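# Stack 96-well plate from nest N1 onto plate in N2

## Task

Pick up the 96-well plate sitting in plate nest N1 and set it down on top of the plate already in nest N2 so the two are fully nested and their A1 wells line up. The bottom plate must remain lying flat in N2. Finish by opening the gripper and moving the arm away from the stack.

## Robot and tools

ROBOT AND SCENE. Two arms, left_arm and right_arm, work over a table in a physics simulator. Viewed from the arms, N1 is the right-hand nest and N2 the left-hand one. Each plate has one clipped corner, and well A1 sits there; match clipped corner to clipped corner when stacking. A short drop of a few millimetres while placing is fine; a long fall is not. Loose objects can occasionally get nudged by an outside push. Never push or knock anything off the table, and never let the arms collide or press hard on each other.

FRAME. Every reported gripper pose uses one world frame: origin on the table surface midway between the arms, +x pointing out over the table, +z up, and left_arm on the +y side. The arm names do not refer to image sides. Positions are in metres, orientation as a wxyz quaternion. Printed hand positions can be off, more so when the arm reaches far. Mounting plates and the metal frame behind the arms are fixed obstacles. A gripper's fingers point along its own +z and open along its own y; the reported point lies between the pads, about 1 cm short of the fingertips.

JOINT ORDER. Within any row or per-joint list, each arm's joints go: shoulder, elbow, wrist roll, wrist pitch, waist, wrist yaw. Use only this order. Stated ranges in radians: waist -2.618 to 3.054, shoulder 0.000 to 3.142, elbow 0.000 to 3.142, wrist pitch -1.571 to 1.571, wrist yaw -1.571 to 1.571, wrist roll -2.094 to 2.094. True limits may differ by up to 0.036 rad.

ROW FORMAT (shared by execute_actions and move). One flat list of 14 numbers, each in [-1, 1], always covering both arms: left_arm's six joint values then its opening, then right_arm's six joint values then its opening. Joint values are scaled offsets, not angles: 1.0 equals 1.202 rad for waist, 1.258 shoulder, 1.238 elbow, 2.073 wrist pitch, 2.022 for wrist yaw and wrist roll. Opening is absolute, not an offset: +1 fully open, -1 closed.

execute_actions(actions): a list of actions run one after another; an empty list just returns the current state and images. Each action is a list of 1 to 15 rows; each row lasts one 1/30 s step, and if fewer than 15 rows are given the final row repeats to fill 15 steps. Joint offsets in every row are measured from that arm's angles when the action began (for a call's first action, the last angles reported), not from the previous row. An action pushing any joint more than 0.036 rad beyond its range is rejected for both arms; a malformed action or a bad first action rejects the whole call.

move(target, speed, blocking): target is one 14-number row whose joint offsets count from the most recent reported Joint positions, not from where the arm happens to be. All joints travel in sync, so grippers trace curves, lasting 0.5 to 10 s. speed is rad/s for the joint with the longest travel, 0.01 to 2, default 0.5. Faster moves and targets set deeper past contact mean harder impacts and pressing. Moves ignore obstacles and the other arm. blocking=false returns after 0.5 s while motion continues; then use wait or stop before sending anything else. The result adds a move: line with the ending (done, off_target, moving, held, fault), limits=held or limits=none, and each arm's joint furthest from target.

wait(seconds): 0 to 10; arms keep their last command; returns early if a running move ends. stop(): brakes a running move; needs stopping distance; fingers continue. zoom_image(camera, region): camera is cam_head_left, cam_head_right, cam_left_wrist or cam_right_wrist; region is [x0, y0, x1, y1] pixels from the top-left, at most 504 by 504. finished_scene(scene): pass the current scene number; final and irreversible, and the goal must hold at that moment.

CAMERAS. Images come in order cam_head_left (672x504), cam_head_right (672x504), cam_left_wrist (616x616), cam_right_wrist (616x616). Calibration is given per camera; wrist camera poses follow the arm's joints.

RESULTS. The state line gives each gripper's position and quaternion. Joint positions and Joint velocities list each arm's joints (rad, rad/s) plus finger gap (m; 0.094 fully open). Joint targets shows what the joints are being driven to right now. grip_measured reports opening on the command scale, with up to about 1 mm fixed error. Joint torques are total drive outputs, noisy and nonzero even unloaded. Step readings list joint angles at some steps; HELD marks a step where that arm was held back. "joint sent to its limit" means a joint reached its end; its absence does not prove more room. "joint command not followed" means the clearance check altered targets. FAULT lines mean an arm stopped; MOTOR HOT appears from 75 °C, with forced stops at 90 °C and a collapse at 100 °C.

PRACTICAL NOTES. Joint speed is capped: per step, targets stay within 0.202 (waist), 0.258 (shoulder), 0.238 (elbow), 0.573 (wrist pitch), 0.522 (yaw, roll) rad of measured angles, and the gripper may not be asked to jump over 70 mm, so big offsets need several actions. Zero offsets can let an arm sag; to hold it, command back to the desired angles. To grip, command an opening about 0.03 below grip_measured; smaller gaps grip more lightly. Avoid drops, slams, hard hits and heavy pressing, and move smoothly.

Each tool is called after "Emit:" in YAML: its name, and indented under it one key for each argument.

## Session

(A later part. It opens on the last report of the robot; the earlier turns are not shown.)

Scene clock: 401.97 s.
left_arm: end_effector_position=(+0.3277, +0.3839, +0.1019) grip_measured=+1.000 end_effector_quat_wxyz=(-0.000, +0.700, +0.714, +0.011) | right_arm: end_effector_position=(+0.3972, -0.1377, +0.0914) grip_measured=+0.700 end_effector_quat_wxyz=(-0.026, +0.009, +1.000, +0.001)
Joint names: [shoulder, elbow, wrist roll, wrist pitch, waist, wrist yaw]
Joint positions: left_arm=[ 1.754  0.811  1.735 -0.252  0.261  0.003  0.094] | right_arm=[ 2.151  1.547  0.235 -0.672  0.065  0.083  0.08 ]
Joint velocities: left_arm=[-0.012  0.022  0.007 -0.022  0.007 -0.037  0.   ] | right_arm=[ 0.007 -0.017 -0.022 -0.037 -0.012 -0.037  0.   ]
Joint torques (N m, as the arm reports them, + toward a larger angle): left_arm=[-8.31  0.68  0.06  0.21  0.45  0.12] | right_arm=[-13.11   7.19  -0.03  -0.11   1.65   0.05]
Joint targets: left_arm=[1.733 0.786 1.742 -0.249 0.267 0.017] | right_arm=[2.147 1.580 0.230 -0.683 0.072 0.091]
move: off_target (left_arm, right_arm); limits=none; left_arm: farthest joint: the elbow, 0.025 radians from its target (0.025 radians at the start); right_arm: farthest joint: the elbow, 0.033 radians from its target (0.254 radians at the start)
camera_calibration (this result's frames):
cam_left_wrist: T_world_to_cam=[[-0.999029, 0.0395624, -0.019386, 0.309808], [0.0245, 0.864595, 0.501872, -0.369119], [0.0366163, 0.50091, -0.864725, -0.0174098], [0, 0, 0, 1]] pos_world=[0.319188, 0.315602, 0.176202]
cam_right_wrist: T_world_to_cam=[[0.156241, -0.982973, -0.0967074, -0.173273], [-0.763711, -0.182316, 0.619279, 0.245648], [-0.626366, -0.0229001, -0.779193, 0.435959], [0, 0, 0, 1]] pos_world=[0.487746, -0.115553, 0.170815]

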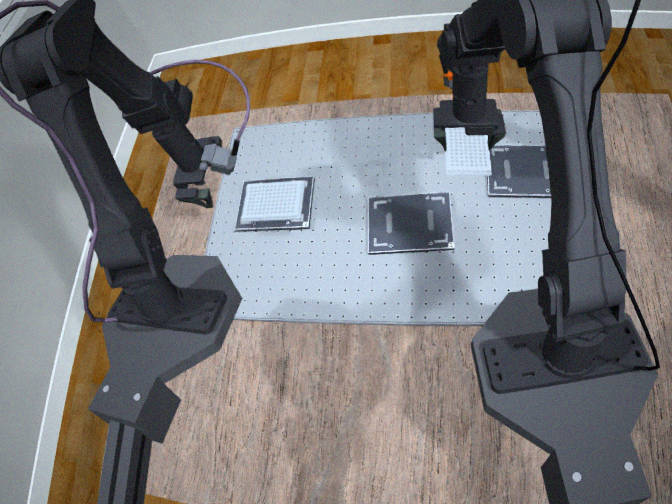

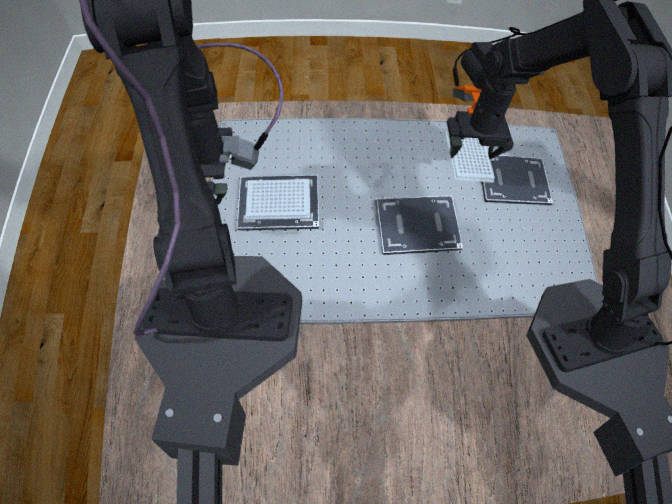

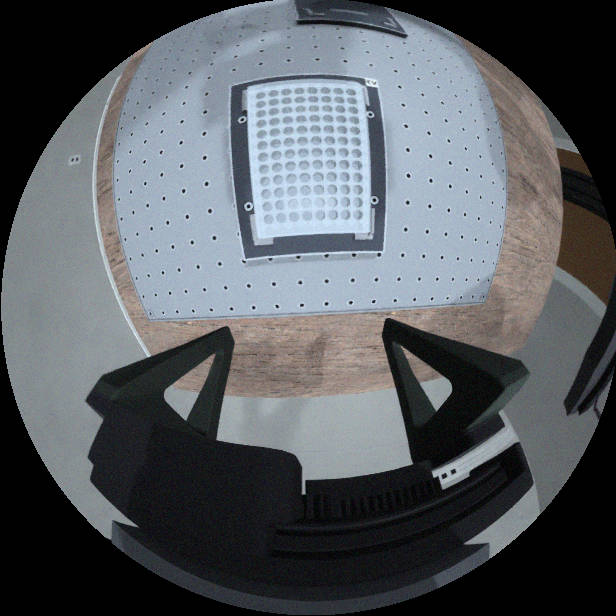

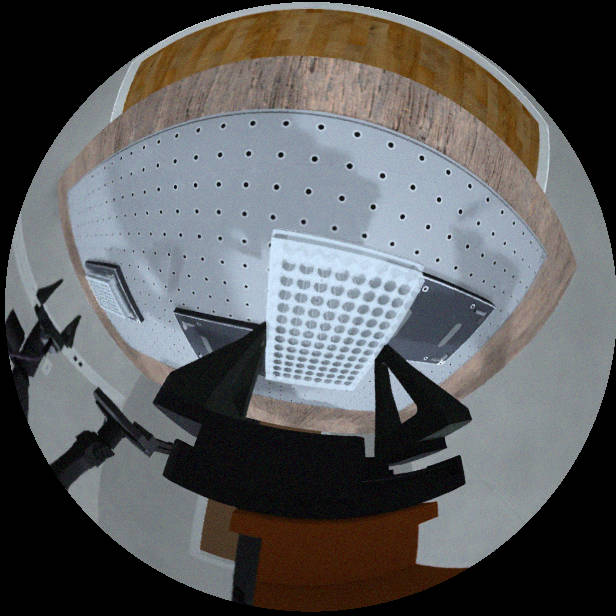

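Emit:
move:
  target: [-0.0167, -0.0202, 0.004, 0.002, 0.005, 0.007, 1, 0.1534, 0.2593, -0.6518, -0.0449, 0.2496, 0.0574, 0.675]
  speed: 0.8

Scene clock: 418.70 s.
left_arm: end_effector_position=(+0.3277, +0.3839, +0.1019) grip_measured=+1.000 end_effector_quat_wxyz=(-0.000, +0.700, +0.714, +0.011) | right_arm: end_effector_position=(+0.4007, -0.0015, +0.0835) grip_measured=+0.701 end_effector_quat_wxyz=(-0.001, -0.706, +0.708, -0.003)
Joint names: [shoulder, elbow, wrist roll, wrist pitch, waist, wrist yaw]
Joint positions: left_arm=[ 1.754  0.811  1.735 -0.252  0.261  0.003  0.094] | right_arm=[ 2.35   1.835 -1.077 -0.75   0.356  0.198  0.08 ]
Joint velocities: left_arm=[ 0.012  0.002  0.051 -0.066  0.012 -0.037  0.   ] | right_arm=[-0.007 -0.007 -0.007  0.037 -0.007  0.007  0.   ]
Joint torques (N m, as the arm reports them, + toward a larger angle): left_arm=[-8.31  0.68  0.06  0.21  0.45  0.13] | right_arm=[-14.55   7.71   0.01  -0.06   2.97   0.02]
Joint targets: left_arm=[1.733 0.786 1.742 -0.248 0.267 0.017] | right_arm=[2.343 1.868 -1.083 -0.765 0.366 0.199]
move: off_target (left_arm, right_arm); limits=none; left_arm: farthest joint: the elbow, 0.025 radians from its target (0.025 radians at the start); right_arm: farthest joint: the elbow, 0.033 radians from its target (0.321 radians at the start)
camera_calibration (this result's frames):
cam_left_wrist: T_world_to_cam=[[-0.999006, 0.0399512, -0.0197516, 0.309781], [0.02465, 0.864548, 0.501946, -0.369176], [0.0371295, 0.500961, -0.864673, -0.0176133], [0, 0, 0, 1]] pos_world=[0.319228, 0.315617, 0.176195]
cam_right_wrist: T_world_to_cam=[[0.980846, 0.175763, -0.0839586, -0.370434], [0.191312, -0.788221, 0.584899, -0.102704], [0.0366257, -0.589758, -0.806749, 0.170861], [0, 0, 0, 1]] pos_world=[0.37673, 0.0849213, 0.166812]

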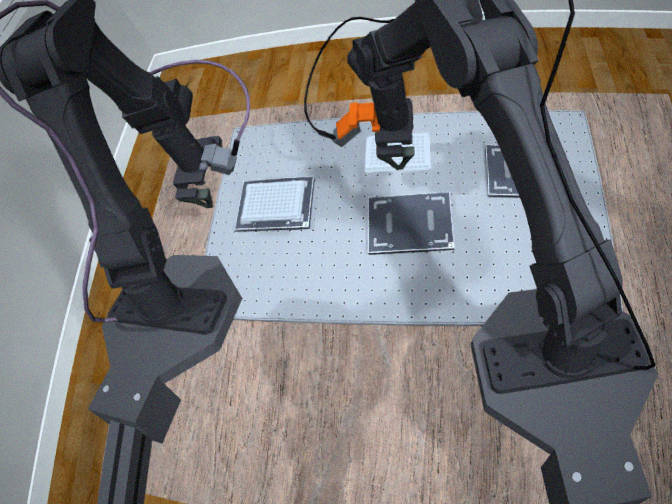

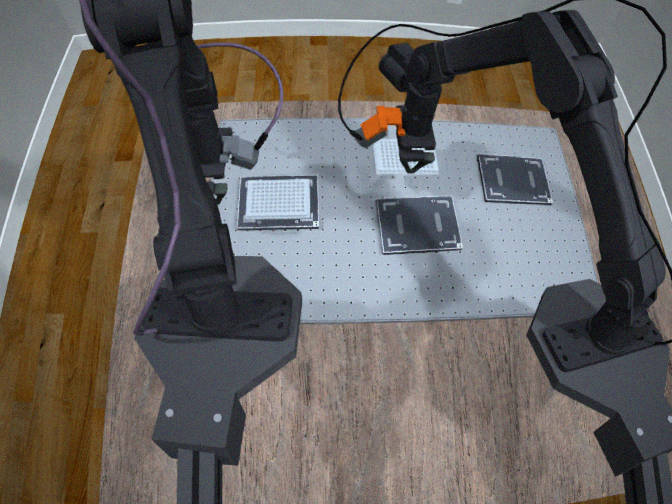

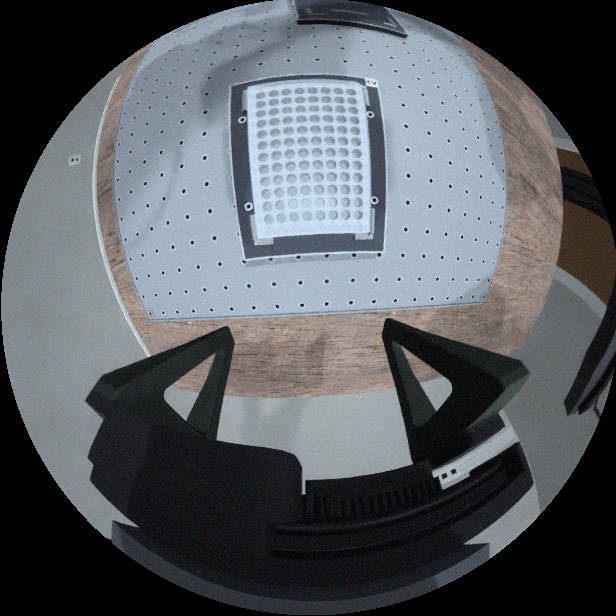

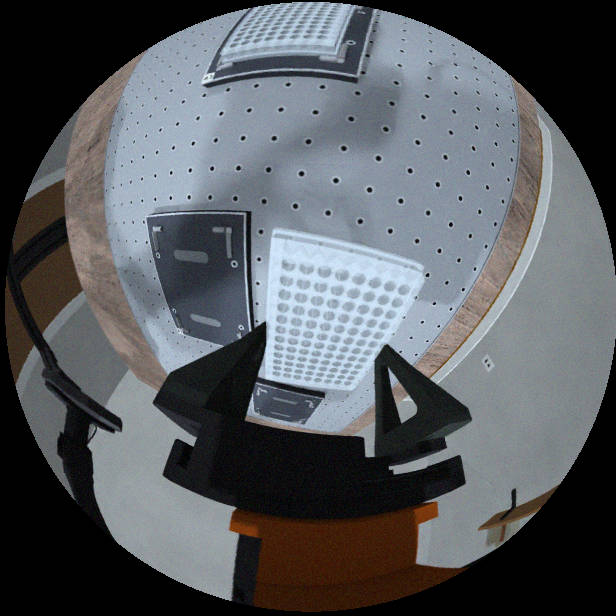

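Emit:
zoom_image:
  camera: "cam_right_wrist"
  region: [250, 110, 410, 240]

Region (250, 110, 410, 240) of cam_right_wrist's 616x616 image, scaled by 3.150, with more detail than that image has; it fills the top 410 rows of this view, and the rest is white.

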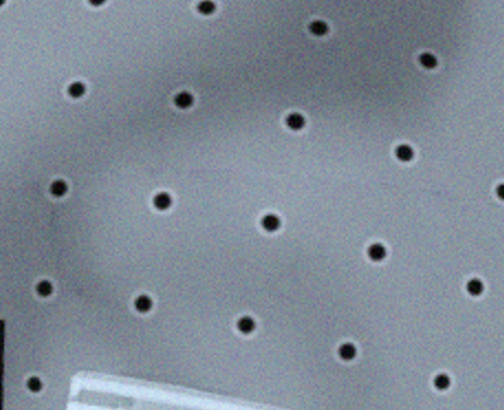

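Emit:
move:
  target: [-0.0167, -0.0202, 0.004, 0.002, 0.005, 0.007, 1, 0.0795, 0.046, -0.003, 0.0449, -0.02, 0.0005, 0.675]
  speed: 0.06

Scene clock: 450.70 s.
left_arm: end_effector_position=(+0.3279, +0.3839, +0.1019) grip_measured=+1.000 end_effector_quat_wxyz=(+0.000, +0.701, +0.713, +0.011) | right_arm: end_effector_position=(+0.4016, -0.0051, +0.0405) grip_measured=+0.701 end_effector_quat_wxyz=(-0.004, -0.699, +0.715, -0.006)
Joint names: [shoulder, elbow, wrist roll, wrist pitch, waist, wrist yaw]
Joint positions: left_arm=[ 1.754  0.811  1.736 -0.252  0.261  0.004  0.094] | right_arm=[ 2.455  1.859 -1.078 -0.668  0.335  0.198  0.08 ]
Joint velocities: left_arm=[ 0.002  0.012  0.051 -0.007 -0.002  0.051  0.   ] | right_arm=[-0.012  0.017  0.007 -0.022  0.012  0.007  0.   ]
Joint torques (N m, as the arm reports them, + toward a larger angle): left_arm=[-8.31  0.68  0.06  0.21  0.43  0.13] | right_arm=[-14.56   7.38  -0.01   0.13   2.11   0.  ]
Joint targets: left_arm=[1.733 0.786 1.743 -0.248 0.267 0.018] | right_arm=[2.450 1.892 -1.083 -0.657 0.332 0.199]
move: off_target (left_arm, right_arm); limits=none; left_arm: farthest joint: the elbow, 0.025 radians from its target (0.025 radians at the start); right_arm: farthest joint: the elbow, 0.033 radians from its target (0.057 radians at the start)
camera_calibration (this result's frames):
cam_left_wrist: T_world_to_cam=[[-0.998966, 0.0407205, -0.0201952, 0.309626], [0.025104, 0.864676, 0.501703, -0.369309], [0.0378919, 0.500677, -0.864804, -0.0177196], [0, 0, 0, 1]] pos_world=[0.319248, 0.315596, 0.176212]
cam_right_wrist: T_world_to_cam=[[0.984135, 0.156044, -0.0844262, -0.375796], [0.175544, -0.787414, 0.5909, -0.0744074], [0.0257283, -0.596346, -0.802315, 0.138162], [0, 0, 0, 1]] pos_world=[0.379341, 0.082444, 0.12309]

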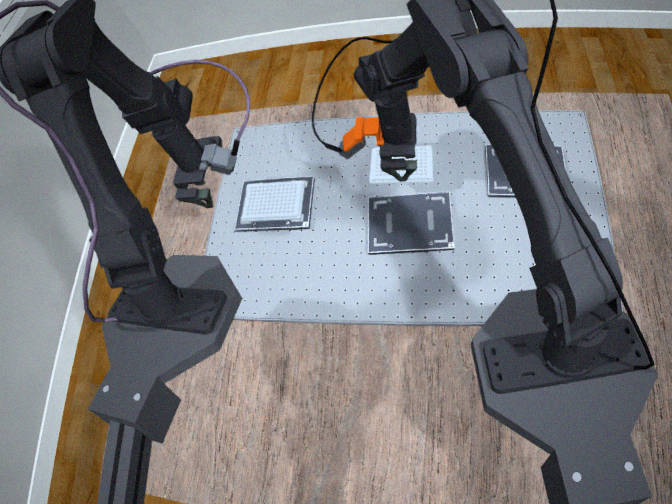

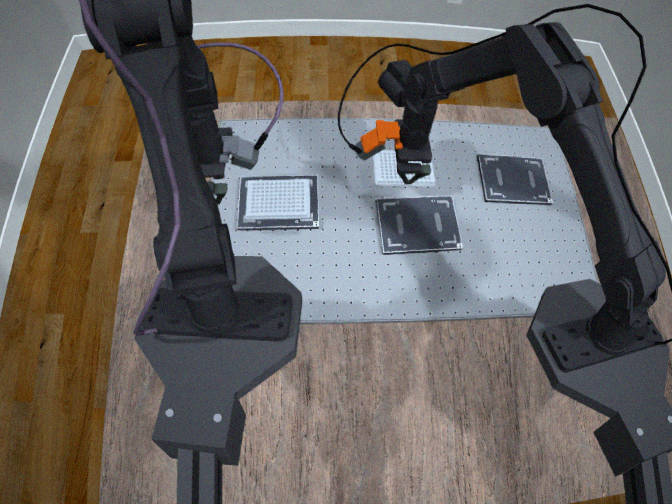

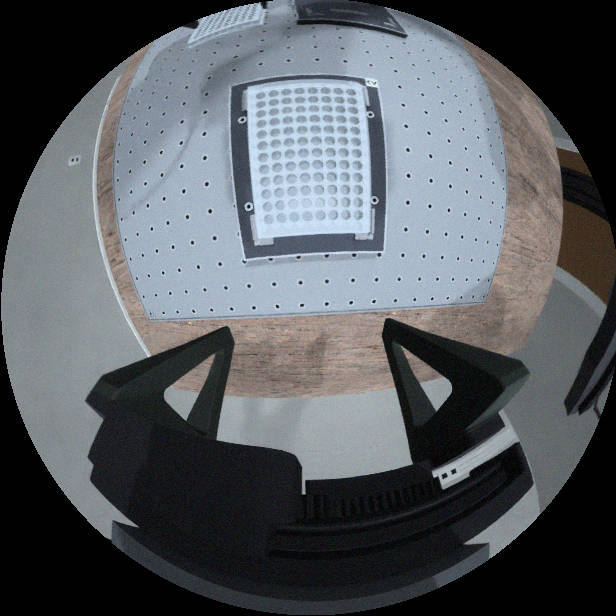

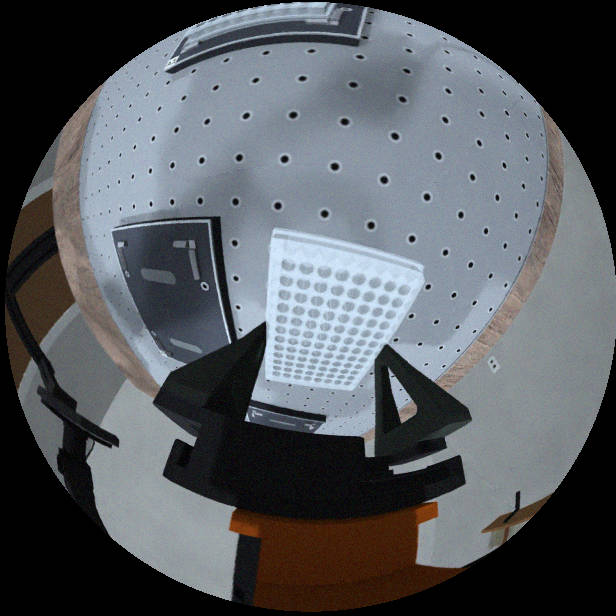

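Emit:
move:
  target: [-0.0167, -0.0202, 0.004, 0.002, 0.005, 0.007, 1, 0.002, 0.0267, -0.0025, 0.007, -0.0025, 0.0005, 0.675]
  speed: 0.03

Scene clock: 455.17 s.
left_arm: end_effector_position=(+0.3279, +0.3838, +0.1019) grip_measured=+1.000 end_effector_quat_wxyz=(+0.000, +0.701, +0.713, +0.011) | right_arm: end_effector_position=(+0.4016, -0.0051, +0.0405) grip_measured=+0.701 end_effector_quat_wxyz=(-0.004, -0.699, +0.715, -0.006)
Joint names: [shoulder, elbow, wrist roll, wrist pitch, waist, wrist yaw]
Joint positions: left_arm=[ 1.754  0.811  1.736 -0.252  0.261  0.004  0.094] | right_arm=[ 2.455  1.859 -1.078 -0.668  0.335  0.198  0.08 ]
Joint velocities: left_arm=[-0.012 -0.017  0.037  0.022  0.002  0.037  0.   ] | right_arm=[-0.027 -0.007  0.066  0.022 -0.012 -0.066 -0.   ]
Joint torques (N m, as the arm reports them, + toward a larger angle): left_arm=[-8.32  0.68  0.05  0.21  0.45  0.12] | right_arm=[-13.84   7.39  -0.04   0.19   2.05   0.  ]
Joint targets: left_arm=[1.733 0.786 1.744 -0.248 0.267 0.018] | right_arm=[2.458 1.892 -1.083 -0.654 0.332 0.199]
move: off_target (left_arm, right_arm); limits=none; left_arm: farthest joint: the elbow, 0.025 radians from its target (0.025 radians at the start); right_arm: farthest joint: the elbow, 0.033 radians from its target (0.033 radians at the start)
camera_calibration (this result's frames):
cam_left_wrist: T_world_to_cam=[[-0.998949, 0.041101, -0.0202735, 0.309497], [0.0254081, 0.864851, 0.501385, -0.369386], [0.038141, 0.500343, -0.864987, -0.0176222], [0, 0, 0, 1]] pos_world=[0.319229, 0.31556, 0.176236]
cam_right_wrist: T_world_to_cam=[[0.984135, 0.156044, -0.0844262, -0.375796], [0.175544, -0.787414, 0.5909, -0.0744074], [0.0257283, -0.596346, -0.802315, 0.138162], [0, 0, 0, 1]] pos_world=[0.379341, 0.082444, 0.12309]

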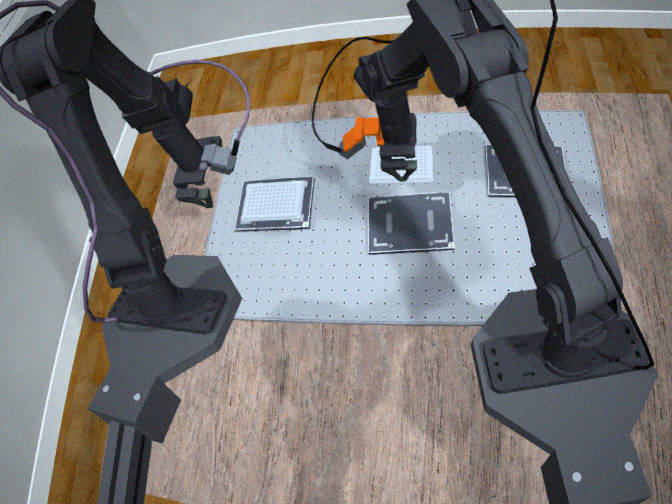

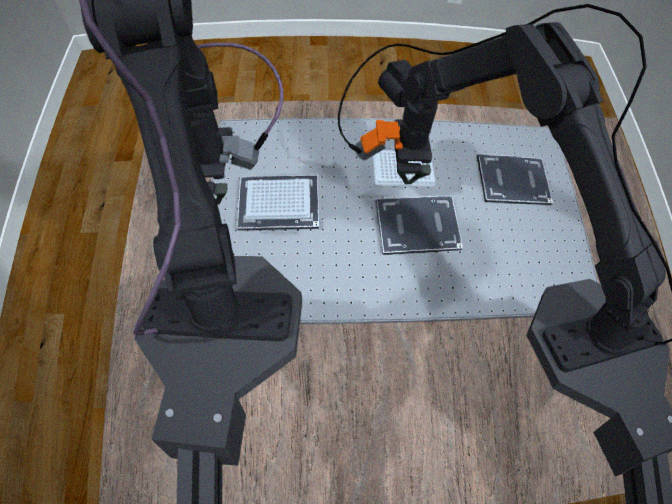

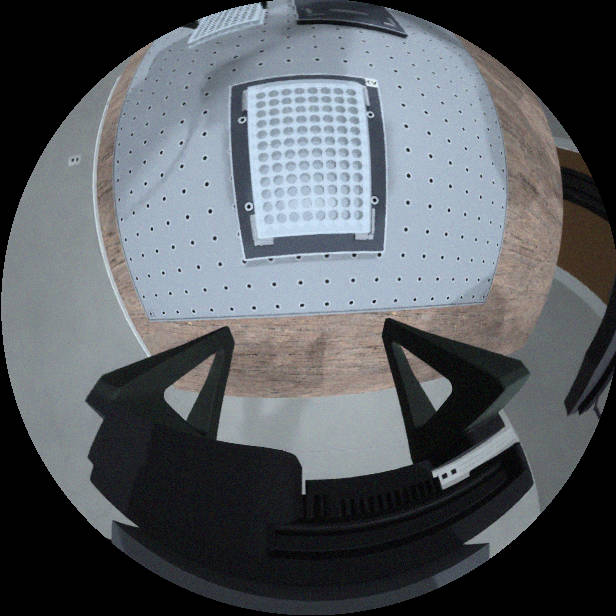

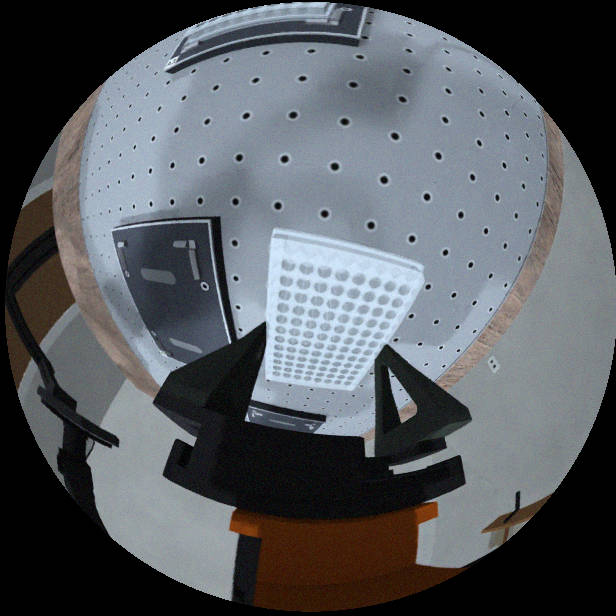

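Emit:
move:
  target: [-0.0167, -0.0202, 0.004, 0.002, 0.005, 0.007, 1, 0.009, 0.0267, -0.0025, 0.007, -0.0025, 0.0005, 0.675]
  speed: 0.03

Scene clock: 459.00 s.
left_arm: end_effector_position=(+0.3280, +0.3838, +0.1019) grip_measured=+1.000 end_effector_quat_wxyz=(+0.000, +0.701, +0.713, +0.011) | right_arm: end_effector_position=(+0.4014, -0.0052, +0.0401) grip_measured=+0.701 end_effector_quat_wxyz=(-0.004, -0.699, +0.715, -0.006)
Joint names: [shoulder, elbow, wrist roll, wrist pitch, waist, wrist yaw]
Joint positions: left_arm=[ 1.754  0.811  1.736 -0.251  0.261  0.004  0.094] | right_arm=[ 2.456  1.859 -1.078 -0.668  0.335  0.198  0.08 ]
Joint velocities: left_arm=[-0.022  0.012  0.051  0.007  0.007 -0.081  0.   ] | right_arm=[-0.002 -0.012 -0.037 -0.051 -0.017  0.037 -0.001]
Joint torques (N m, as the arm reports them, + toward a larger angle): left_arm=[-8.31  0.68  0.07  0.21  0.44  0.12] | right_arm=[-13.08   7.39  -0.04   0.2    2.03  -0.02]
Joint targets: left_arm=[1.733 0.786 1.744 -0.247 0.267 0.018] | right_arm=[2.467 1.892 -1.083 -0.653 0.332 0.199]
move: off_target (left_arm, right_arm); limits=none; left_arm: farthest joint: the elbow, 0.025 radians from its target (0.025 radians at the start); right_arm: farthest joint: the elbow, 0.033 radians from its target (0.033 radians at the start)
camera_calibration (this result's frames):
cam_left_wrist: T_world_to_cam=[[-0.998926, 0.0414898, -0.0206392, 0.30947], [0.0255582, 0.864803, 0.50146, -0.369442], [0.0386543, 0.500394, -0.864935, -0.0178259], [0, 0, 0, 1]] pos_world=[0.319269, 0.315575, 0.176229]
cam_right_wrist: T_world_to_cam=[[0.984071, 0.156125, -0.0850203, -0.375556], [0.175948, -0.786988, 0.591348, -0.0744409], [0.0254145, -0.596888, -0.801922, 0.137943], [0, 0, 0, 1]] pos_world=[0.379166, 0.0823865, 0.12271]

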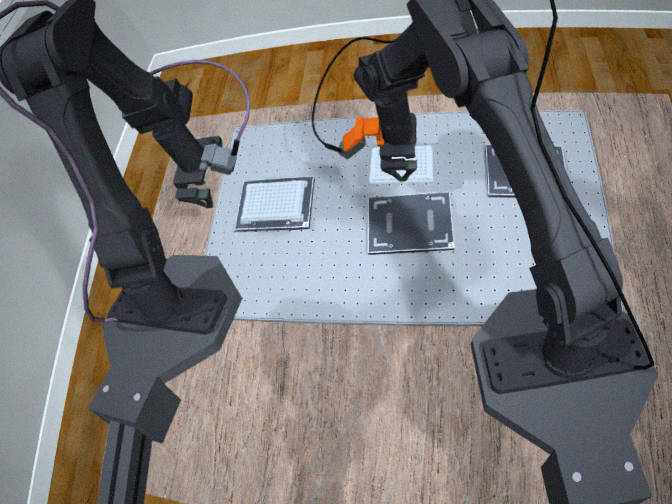

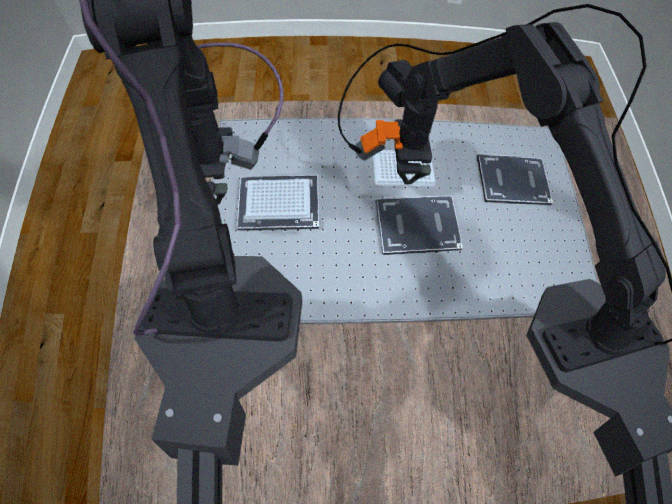

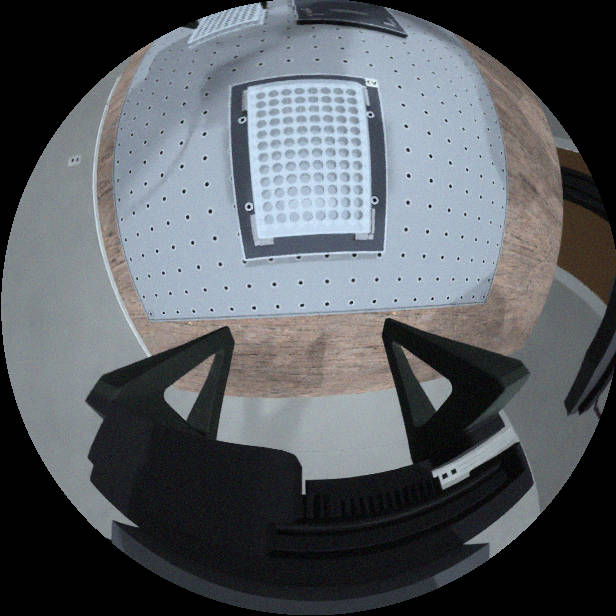

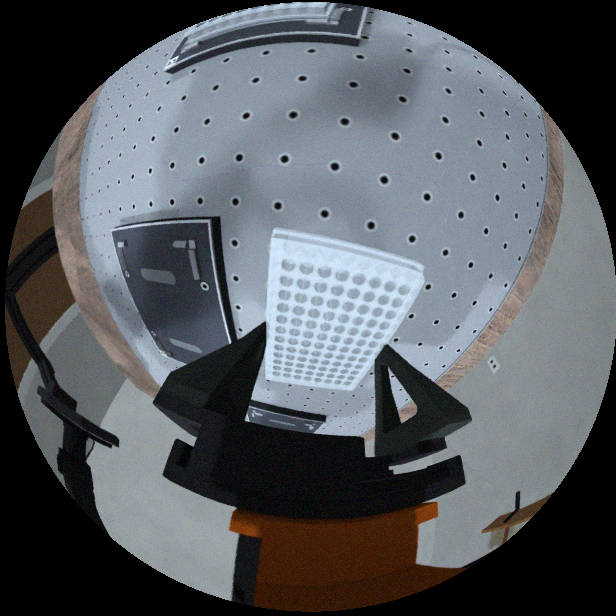

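Emit:
execute_actions:
  actions:
    - [[-0.0167,-0.0202,0.004,0.002,0.005,0.007,1,-0.006,0.0267,-0.0025,0.004,-0.0025,0.0005,0.675],[-0.0167,-0.0202,0.004,0.002,0.005,0.007,1,-0.006,0.0267,-0.0025,0.004,-0.0025,0.0005,0.675],[-0.0167,-0.0202,0.004,0.002,0.005,0.007,1,-0.006,0.0267,-0.0025,0.004,-0.0025,0.0005,0.675],[-0.0167,-0.0202,0.004,0.002,0.005,0.007,1,-0.006,0.0267,-0.0025,0.004,-0.0025,0.0005,0.675],[-0.0167,-0.0202,0.004,0.002,0.005,0.007,1,-0.006,0.0267,-0.0025,0.004,-0.0025,0.0005,0.70],[-0.0167,-0.0202,0.004,0.002,0.005,0.007,1,-0.006,0.0267,-0.0025,0.004,-0.0025,0.0005,0.72],[-0.0167,-0.0202,0.004,0.002,0.005,0.007,1,-0.006,0.0267,-0.0025,0.004,-0.0025,0.0005,0.74],[-0.0167,-0.0202,0.004,0.002,0.005,0.007,1,-0.006,0.0267,-0.0025,0.004,-0.0025,0.0005,0.77],[-0.0167,-0.0202,0.004,0.002,0.005,0.007,1,-0.006,0.0267,-0.0025,0.004,-0.0025,0.0005,0.80],[-0.0167,-0.0202,0.004,0.002,0.005,0.007,1,-0.006,0.0267,-0.0025,0.004,-0.0025,0.0005,0.84],[-0.0167,-0.0202,0.004,0.002,0.005,0.007,1,-0.006,0.0267,-0.0025,0.004,-0.0025,0.0005,0.88],[-0.0167,-0.0202,0.004,0.002,0.005,0.007,1,-0.006,0.0267,-0.0025,0.004,-0.0025,0.0005,0.92],[-0.0167,-0.0202,0.004,0.002,0.005,0.007,1,-0.006,0.0267,-0.0025,0.004,-0.0025,0.0005,0.96],[-0.0167,-0.0202,0.004,0.002,0.005,0.007,1,-0.006,0.0267,-0.0025,0.004,-0.0025,0.0005,1.0],[-0.0167,-0.0202,0.004,0.002,0.005,0.007,1,-0.006,0.0267,-0.0025,0.004,-0.0025,0.0005,1.0]]

Scene clock: 470.57 s.
left_arm: end_effector_position=(+0.3281, +0.3838, +0.1019) grip_measured=+1.000 end_effector_quat_wxyz=(+0.001, +0.701, +0.713, +0.011) | right_arm: end_effector_position=(+0.4016, -0.0052, +0.0401) grip_measured=+0.997 end_effector_quat_wxyz=(-0.004, -0.699, +0.715, -0.007)
Joint names: [shoulder, elbow, wrist roll, wrist pitch, waist, wrist yaw]
Joint positions: left_arm=[ 1.754  0.811  1.737 -0.251  0.261  0.005  0.094] | right_arm=[ 2.456  1.859 -1.078 -0.667  0.335  0.199  0.094]
Joint velocities: left_arm=[ 0.002 -0.002  0.007 -0.007  0.007  0.037  0.   ] | right_arm=[-0.012  0.002 -0.022  0.095  0.012  0.037  0.011]
Joint torques (N m, as the arm reports them, + toward a larger angle): left_arm=[-8.31  0.67  0.06  0.21  0.44  0.13] | right_arm=[-14.68   7.51  -0.03   0.13   1.94  -0.03]
Joint targets: left_arm=[1.733 0.786 1.745 -0.247 0.267 0.018] | right_arm=[2.449 1.892 -1.083 -0.660 0.332 0.199]
Step readings (joint positions):
0: left_arm=[1.754 0.811 1.737 -0.251 0.261 0.004] | right_arm=[2.456 1.859 -1.078 -0.668 0.335 0.198]
1: left_arm=[1.754 0.811 1.737 -0.251 0.261 0.004] | right_arm=[2.456 1.859 -1.078 -0.668 0.335 0.198]
2: left_arm=[1.754 0.811 1.737 -0.251 0.261 0.005] | right_arm=[2.456 1.859 -1.078 -0.668 0.335 0.198]
4: left_arm=[1.754 0.811 1.737 -0.251 0.261 0.005] | right_arm=[2.456 1.859 -1.078 -0.668 0.335 0.198]
8: left_arm=[1.754 0.811 1.737 -0.251 0.261 0.005] | right_arm=[2.456 1.859 -1.078 -0.668 0.335 0.199]
15: Joint positions above
camera_calibration (this result's frames):
cam_left_wrist: T_world_to_cam=[[-0.998884, 0.042259, -0.0210837, 0.309314], [0.0260126, 0.86493, 0.501218, -0.369576], [0.0394169, 0.50011, -0.865064, -0.0179324], [0, 0, 0, 1]] pos_world=[0.319289, 0.315554, 0.176247]
cam_right_wrist: T_world_to_cam=[[0.984164, 0.155989, -0.084192, -0.375826], [0.175341, -0.787012, 0.591496, -0.0742192], [0.026007, -0.596892, -0.8019, 0.137714], [0, 0, 0, 1]] pos_world=[0.379306, 0.0824138, 0.122692]

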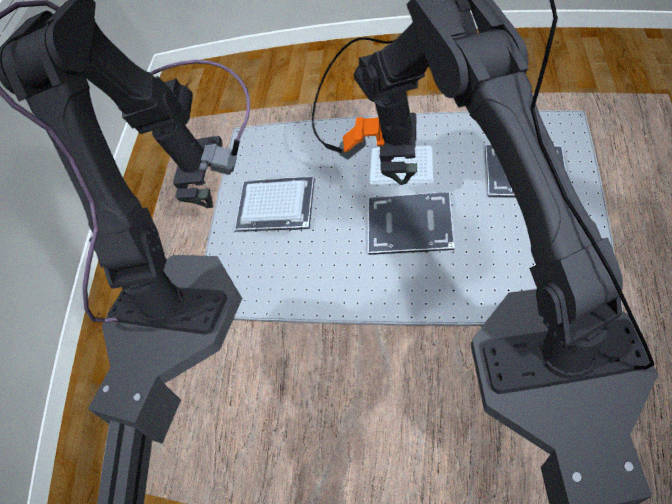

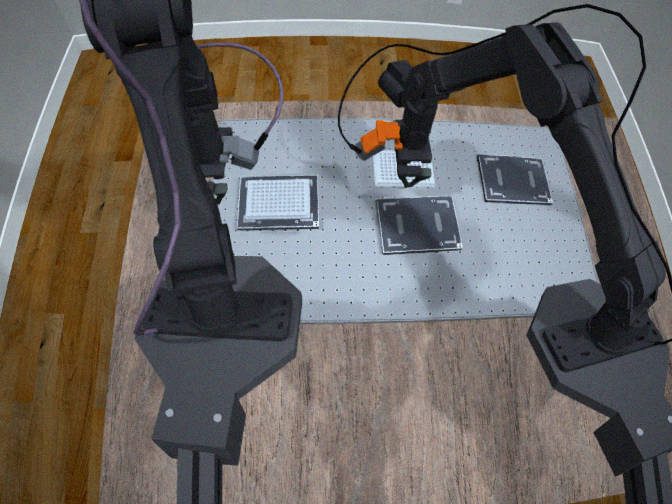

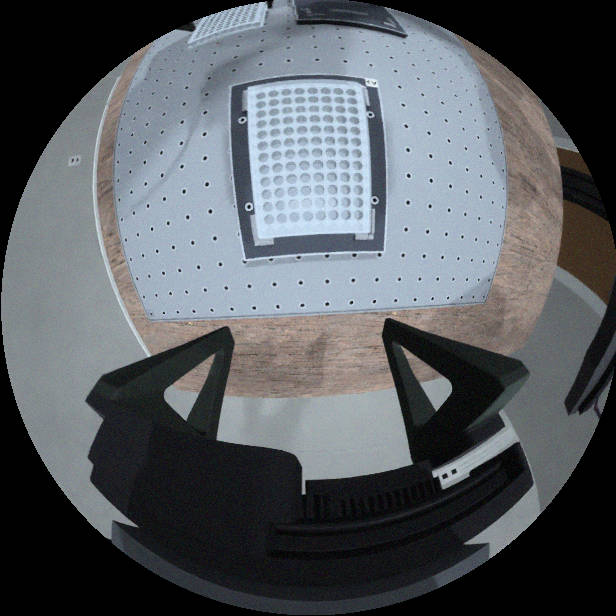

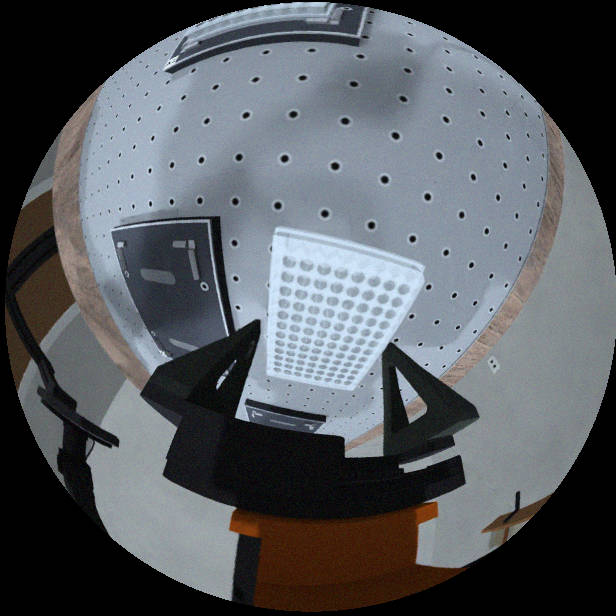

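Emit:
move:
  target: [-0.0167, -0.0202, 0.004, 0.002, 0.005, 0.007, 1, -0.1073, -0.0283, -0.0025, -0.0463, 0.024, 0, 1]
  speed: 0.2

Scene clock: 501.53 s.
left_arm: end_effector_position=(+0.3281, +0.3837, +0.1019) grip_measured=+1.000 end_effector_quat_wxyz=(+0.001, +0.701, +0.713, +0.011) | right_arm: end_effector_position=(+0.4046, -0.0034, +0.0847) grip_measured=+1.000 end_effector_quat_wxyz=(+0.002, -0.704, +0.710, -0.006)
Joint names: [shoulder, elbow, wrist roll, wrist pitch, waist, wrist yaw]
Joint positions: left_arm=[ 1.754  0.811  1.738 -0.251  0.261  0.005  0.094] | right_arm=[ 2.349  1.84  -1.078 -0.748  0.351  0.199  0.094]
Joint velocities: left_arm=[ 0.027 -0.002 -0.022  0.037 -0.007 -0.037  0.   ] | right_arm=[ 0.012  0.007 -0.037 -0.022 -0.002 -0.022  0.   ]
Joint torques (N m, as the arm reports them, + toward a larger angle): left_arm=[-8.31  0.68  0.06  0.21  0.44  0.13] | right_arm=[-16.47   3.8   -0.03  -0.04   3.51  -0.01]
Joint targets: left_arm=[1.733 0.786 1.745 -0.247 0.267 0.019] | right_arm=[2.321 1.823 -1.083 -0.763 0.364 0.199]
move: off_target (left_arm, right_arm); limits=none; left_arm: farthest joint: the elbow, 0.025 radians from its target (0.025 radians at the start); right_arm: farthest joint: the shoulder, 0.028 radians from its target (0.135 radians at the start)
camera_calibration (this result's frames):
cam_left_wrist: T_world_to_cam=[[-0.998866, 0.0426395, -0.0211628, 0.309185], [0.026317, 0.865105, 0.5009, -0.369652], [0.0396662, 0.499775, -0.865246, -0.0178351], [0, 0, 0, 1]] pos_world=[0.31927, 0.315518, 0.17627]
cam_right_wrist: T_world_to_cam=[[0.982504, 0.17008, -0.0758905, -0.375301], [0.181974, -0.789913, 0.585596, -0.101889], [0.0396513, -0.589161, -0.807042, 0.169409], [0, 0, 0, 1]] pos_world=[0.380558, 0.0831566, 0.167904]

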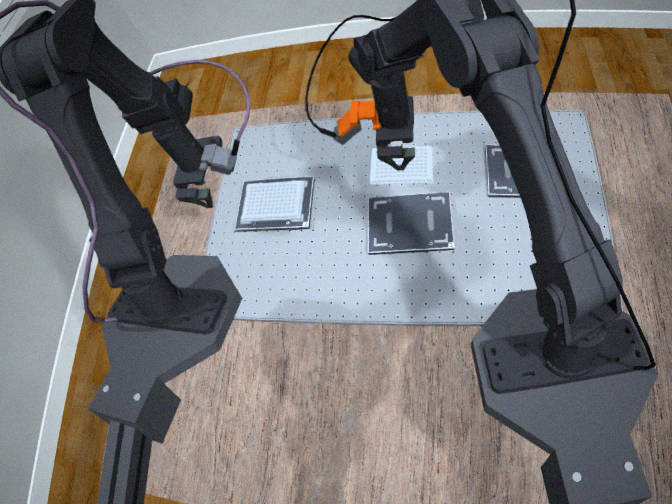

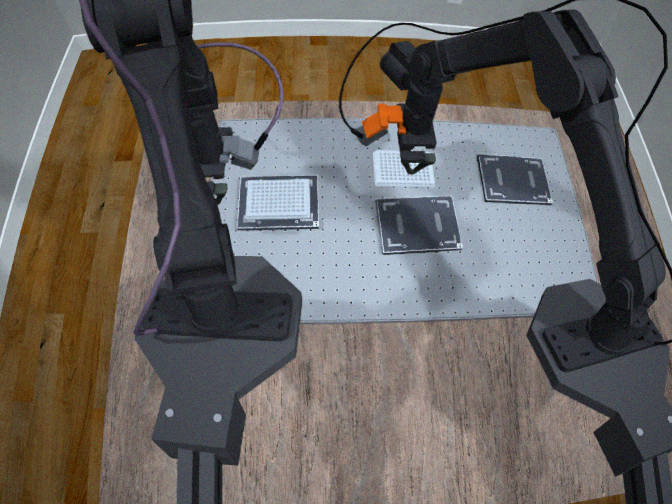

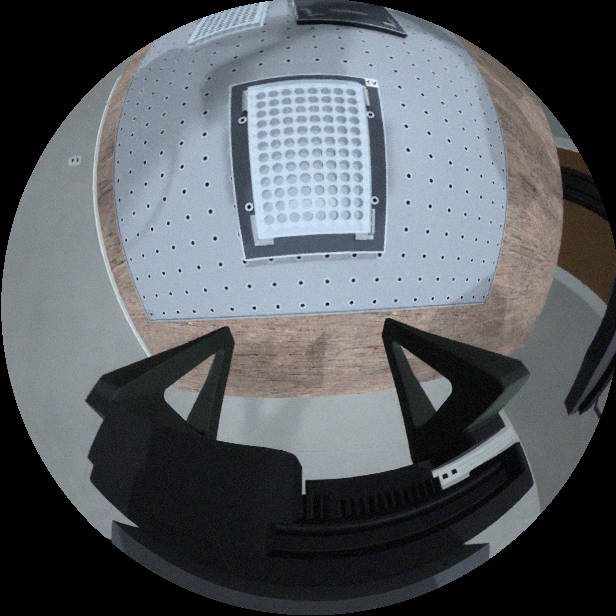

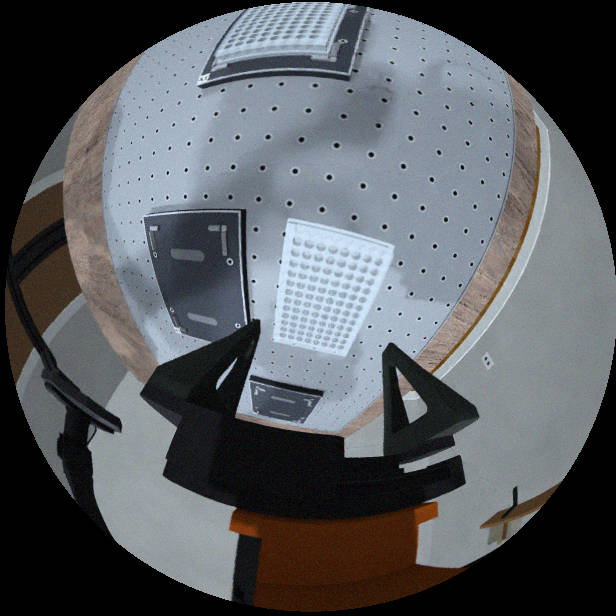

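Emit:
move:
  target: [0.5994, 0.9822, -0.4233, -0.2870, -0.7779, -0.1409, 1, -0.4984, -0.6874, -0.0025, 0.1486, -0.6730, -0.0984, 1]
  speed: 0.5

Scene clock: 534.97 s.
left_arm: end_effector_position=(+0.3987, -0.0050, +0.0824) grip_measured=+1.000 end_effector_quat_wxyz=(-0.004, +0.719, +0.694, +0.001) | right_arm: end_effector_position=(+0.3059, -0.3410, +0.1349) grip_measured=+1.000 end_effector_quat_wxyz=(-0.021, -0.391, +0.919, -0.045)
Joint names: [shoulder, elbow, wrist roll, wrist pitch, waist, wrist yaw]
Joint positions: left_arm=[ 2.508  1.995  0.889 -0.835 -0.672 -0.278  0.094] | right_arm=[ 1.748  1.003 -1.079 -0.452 -0.453  0.014  0.094]
Joint velocities: left_arm=[ 0.017  0.017 -0.037 -0.037 -0.002 -0.007  0.   ] | right_arm=[-0.007 -0.002  0.007 -0.081  0.007  0.037  0.   ]
Joint torques (N m, as the arm reports them, + toward a larger angle): left_arm=[-11.22   6.11  -0.06  -0.05  -3.32  -0.01] | right_arm=[-11.74   3.04  -0.03   0.27  -1.1   -0.13]
Joint targets: left_arm=[2.508 2.027 0.882 -0.846 -0.674 -0.280] | right_arm=[1.722 0.989 -1.083 -0.440 -0.458 -0.000]
move: off_target (left_arm, right_arm); limits=none; left_arm: farthest joint: the elbow, 0.032 radians from its target (1.216 radians at the start); right_arm: farthest joint: the shoulder, 0.026 radians from its target (0.627 radians at the start)
camera_calibration (this result's frames):
cam_left_wrist: T_world_to_cam=[[-0.995608, 0.0936187, 0.0000491889, 0.3931], [0.0814104, 0.865517, 0.49422, -0.0468767], [0.0462257, 0.492054, -0.869337, 0.154408], [0, 0, 0, 1]] pos_world=[0.388052, -0.072206, 0.157381]
cam_right_wrist: T_world_to_cam=[[0.830557, -0.55598, -0.032581, -0.424032], [-0.406166, -0.644705, 0.6476, -0.158947], [-0.381058, -0.524635, -0.761284, 0.1594], [0, 0, 0, 1]] pos_world=[0.348365, -0.2546, 0.210467]

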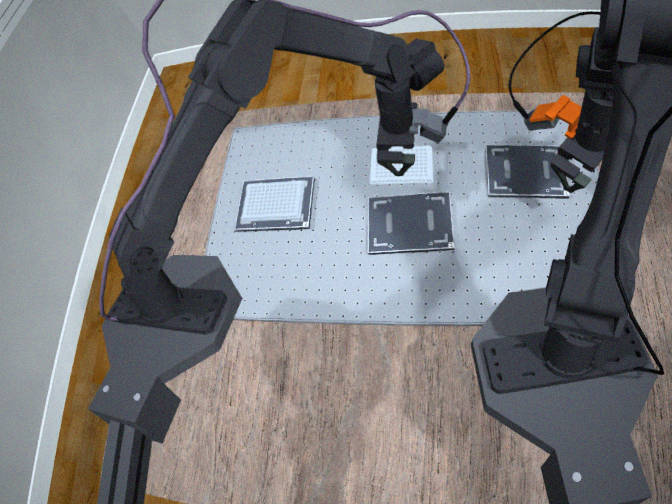

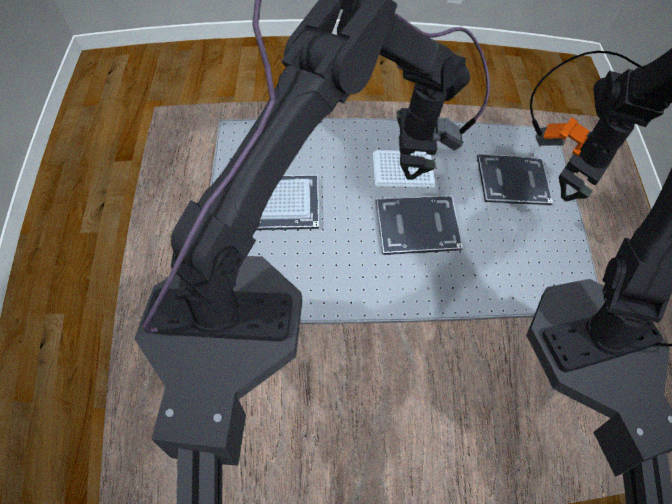

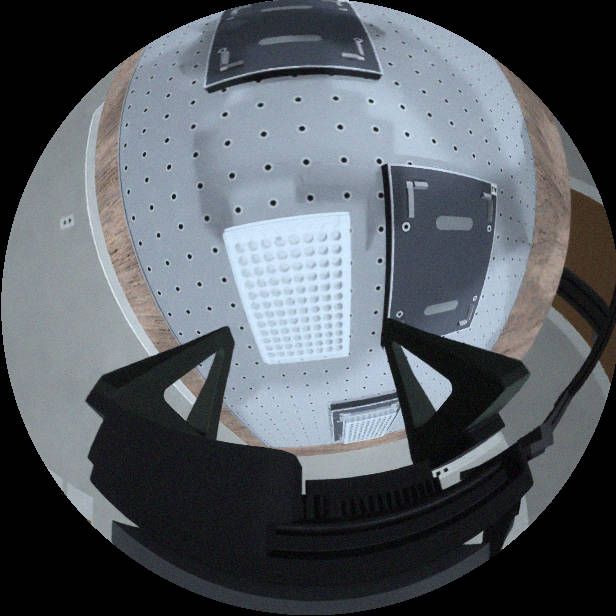

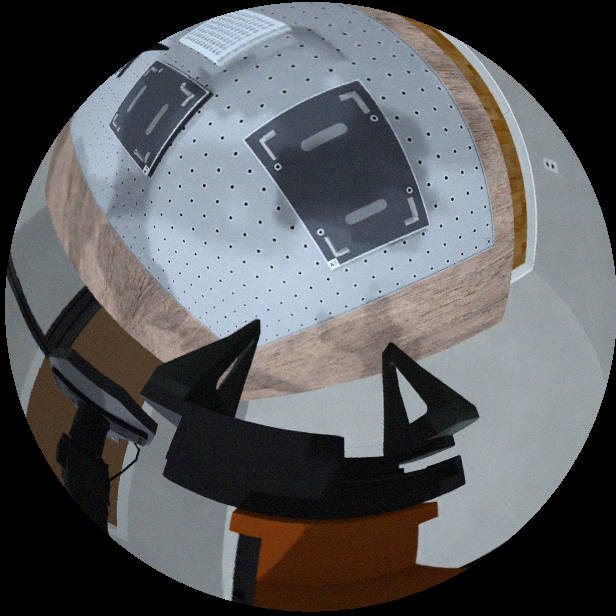

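Emit:
zoom_image:
  camera: "cam_left_wrist"
  region: [200, 190, 400, 380]

Emit:
zoom_image:
  camera: "cam_head_left"
  region: [350, 130, 460, 210]

Region (200, 190, 400, 380) of cam_left_wrist's 616x616 image, scaled by 2.520, with more detail than that image has; it fills the top 479 rows of this view, and the rest is white.

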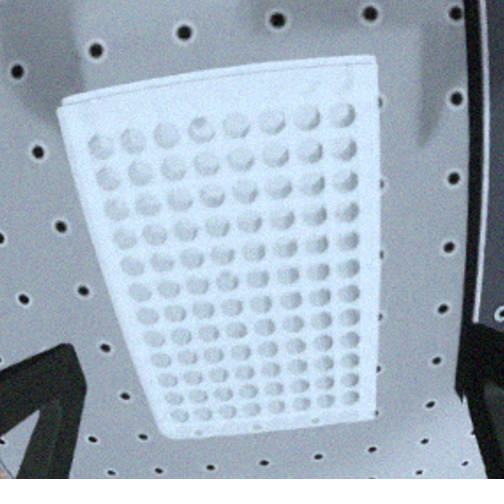

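Region (350, 130, 460, 210) of cam_head_left's 672x504 image, scaled by 4.582, with more detail than that image has; it fills the top 367 rows of this view, and the rest is white.

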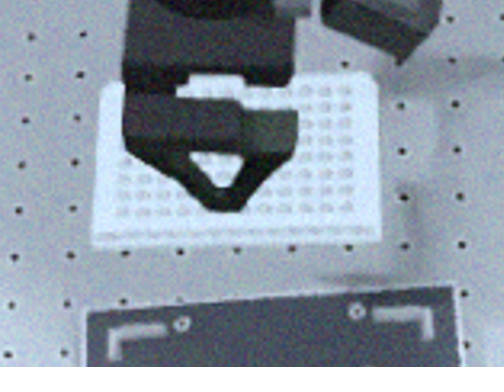

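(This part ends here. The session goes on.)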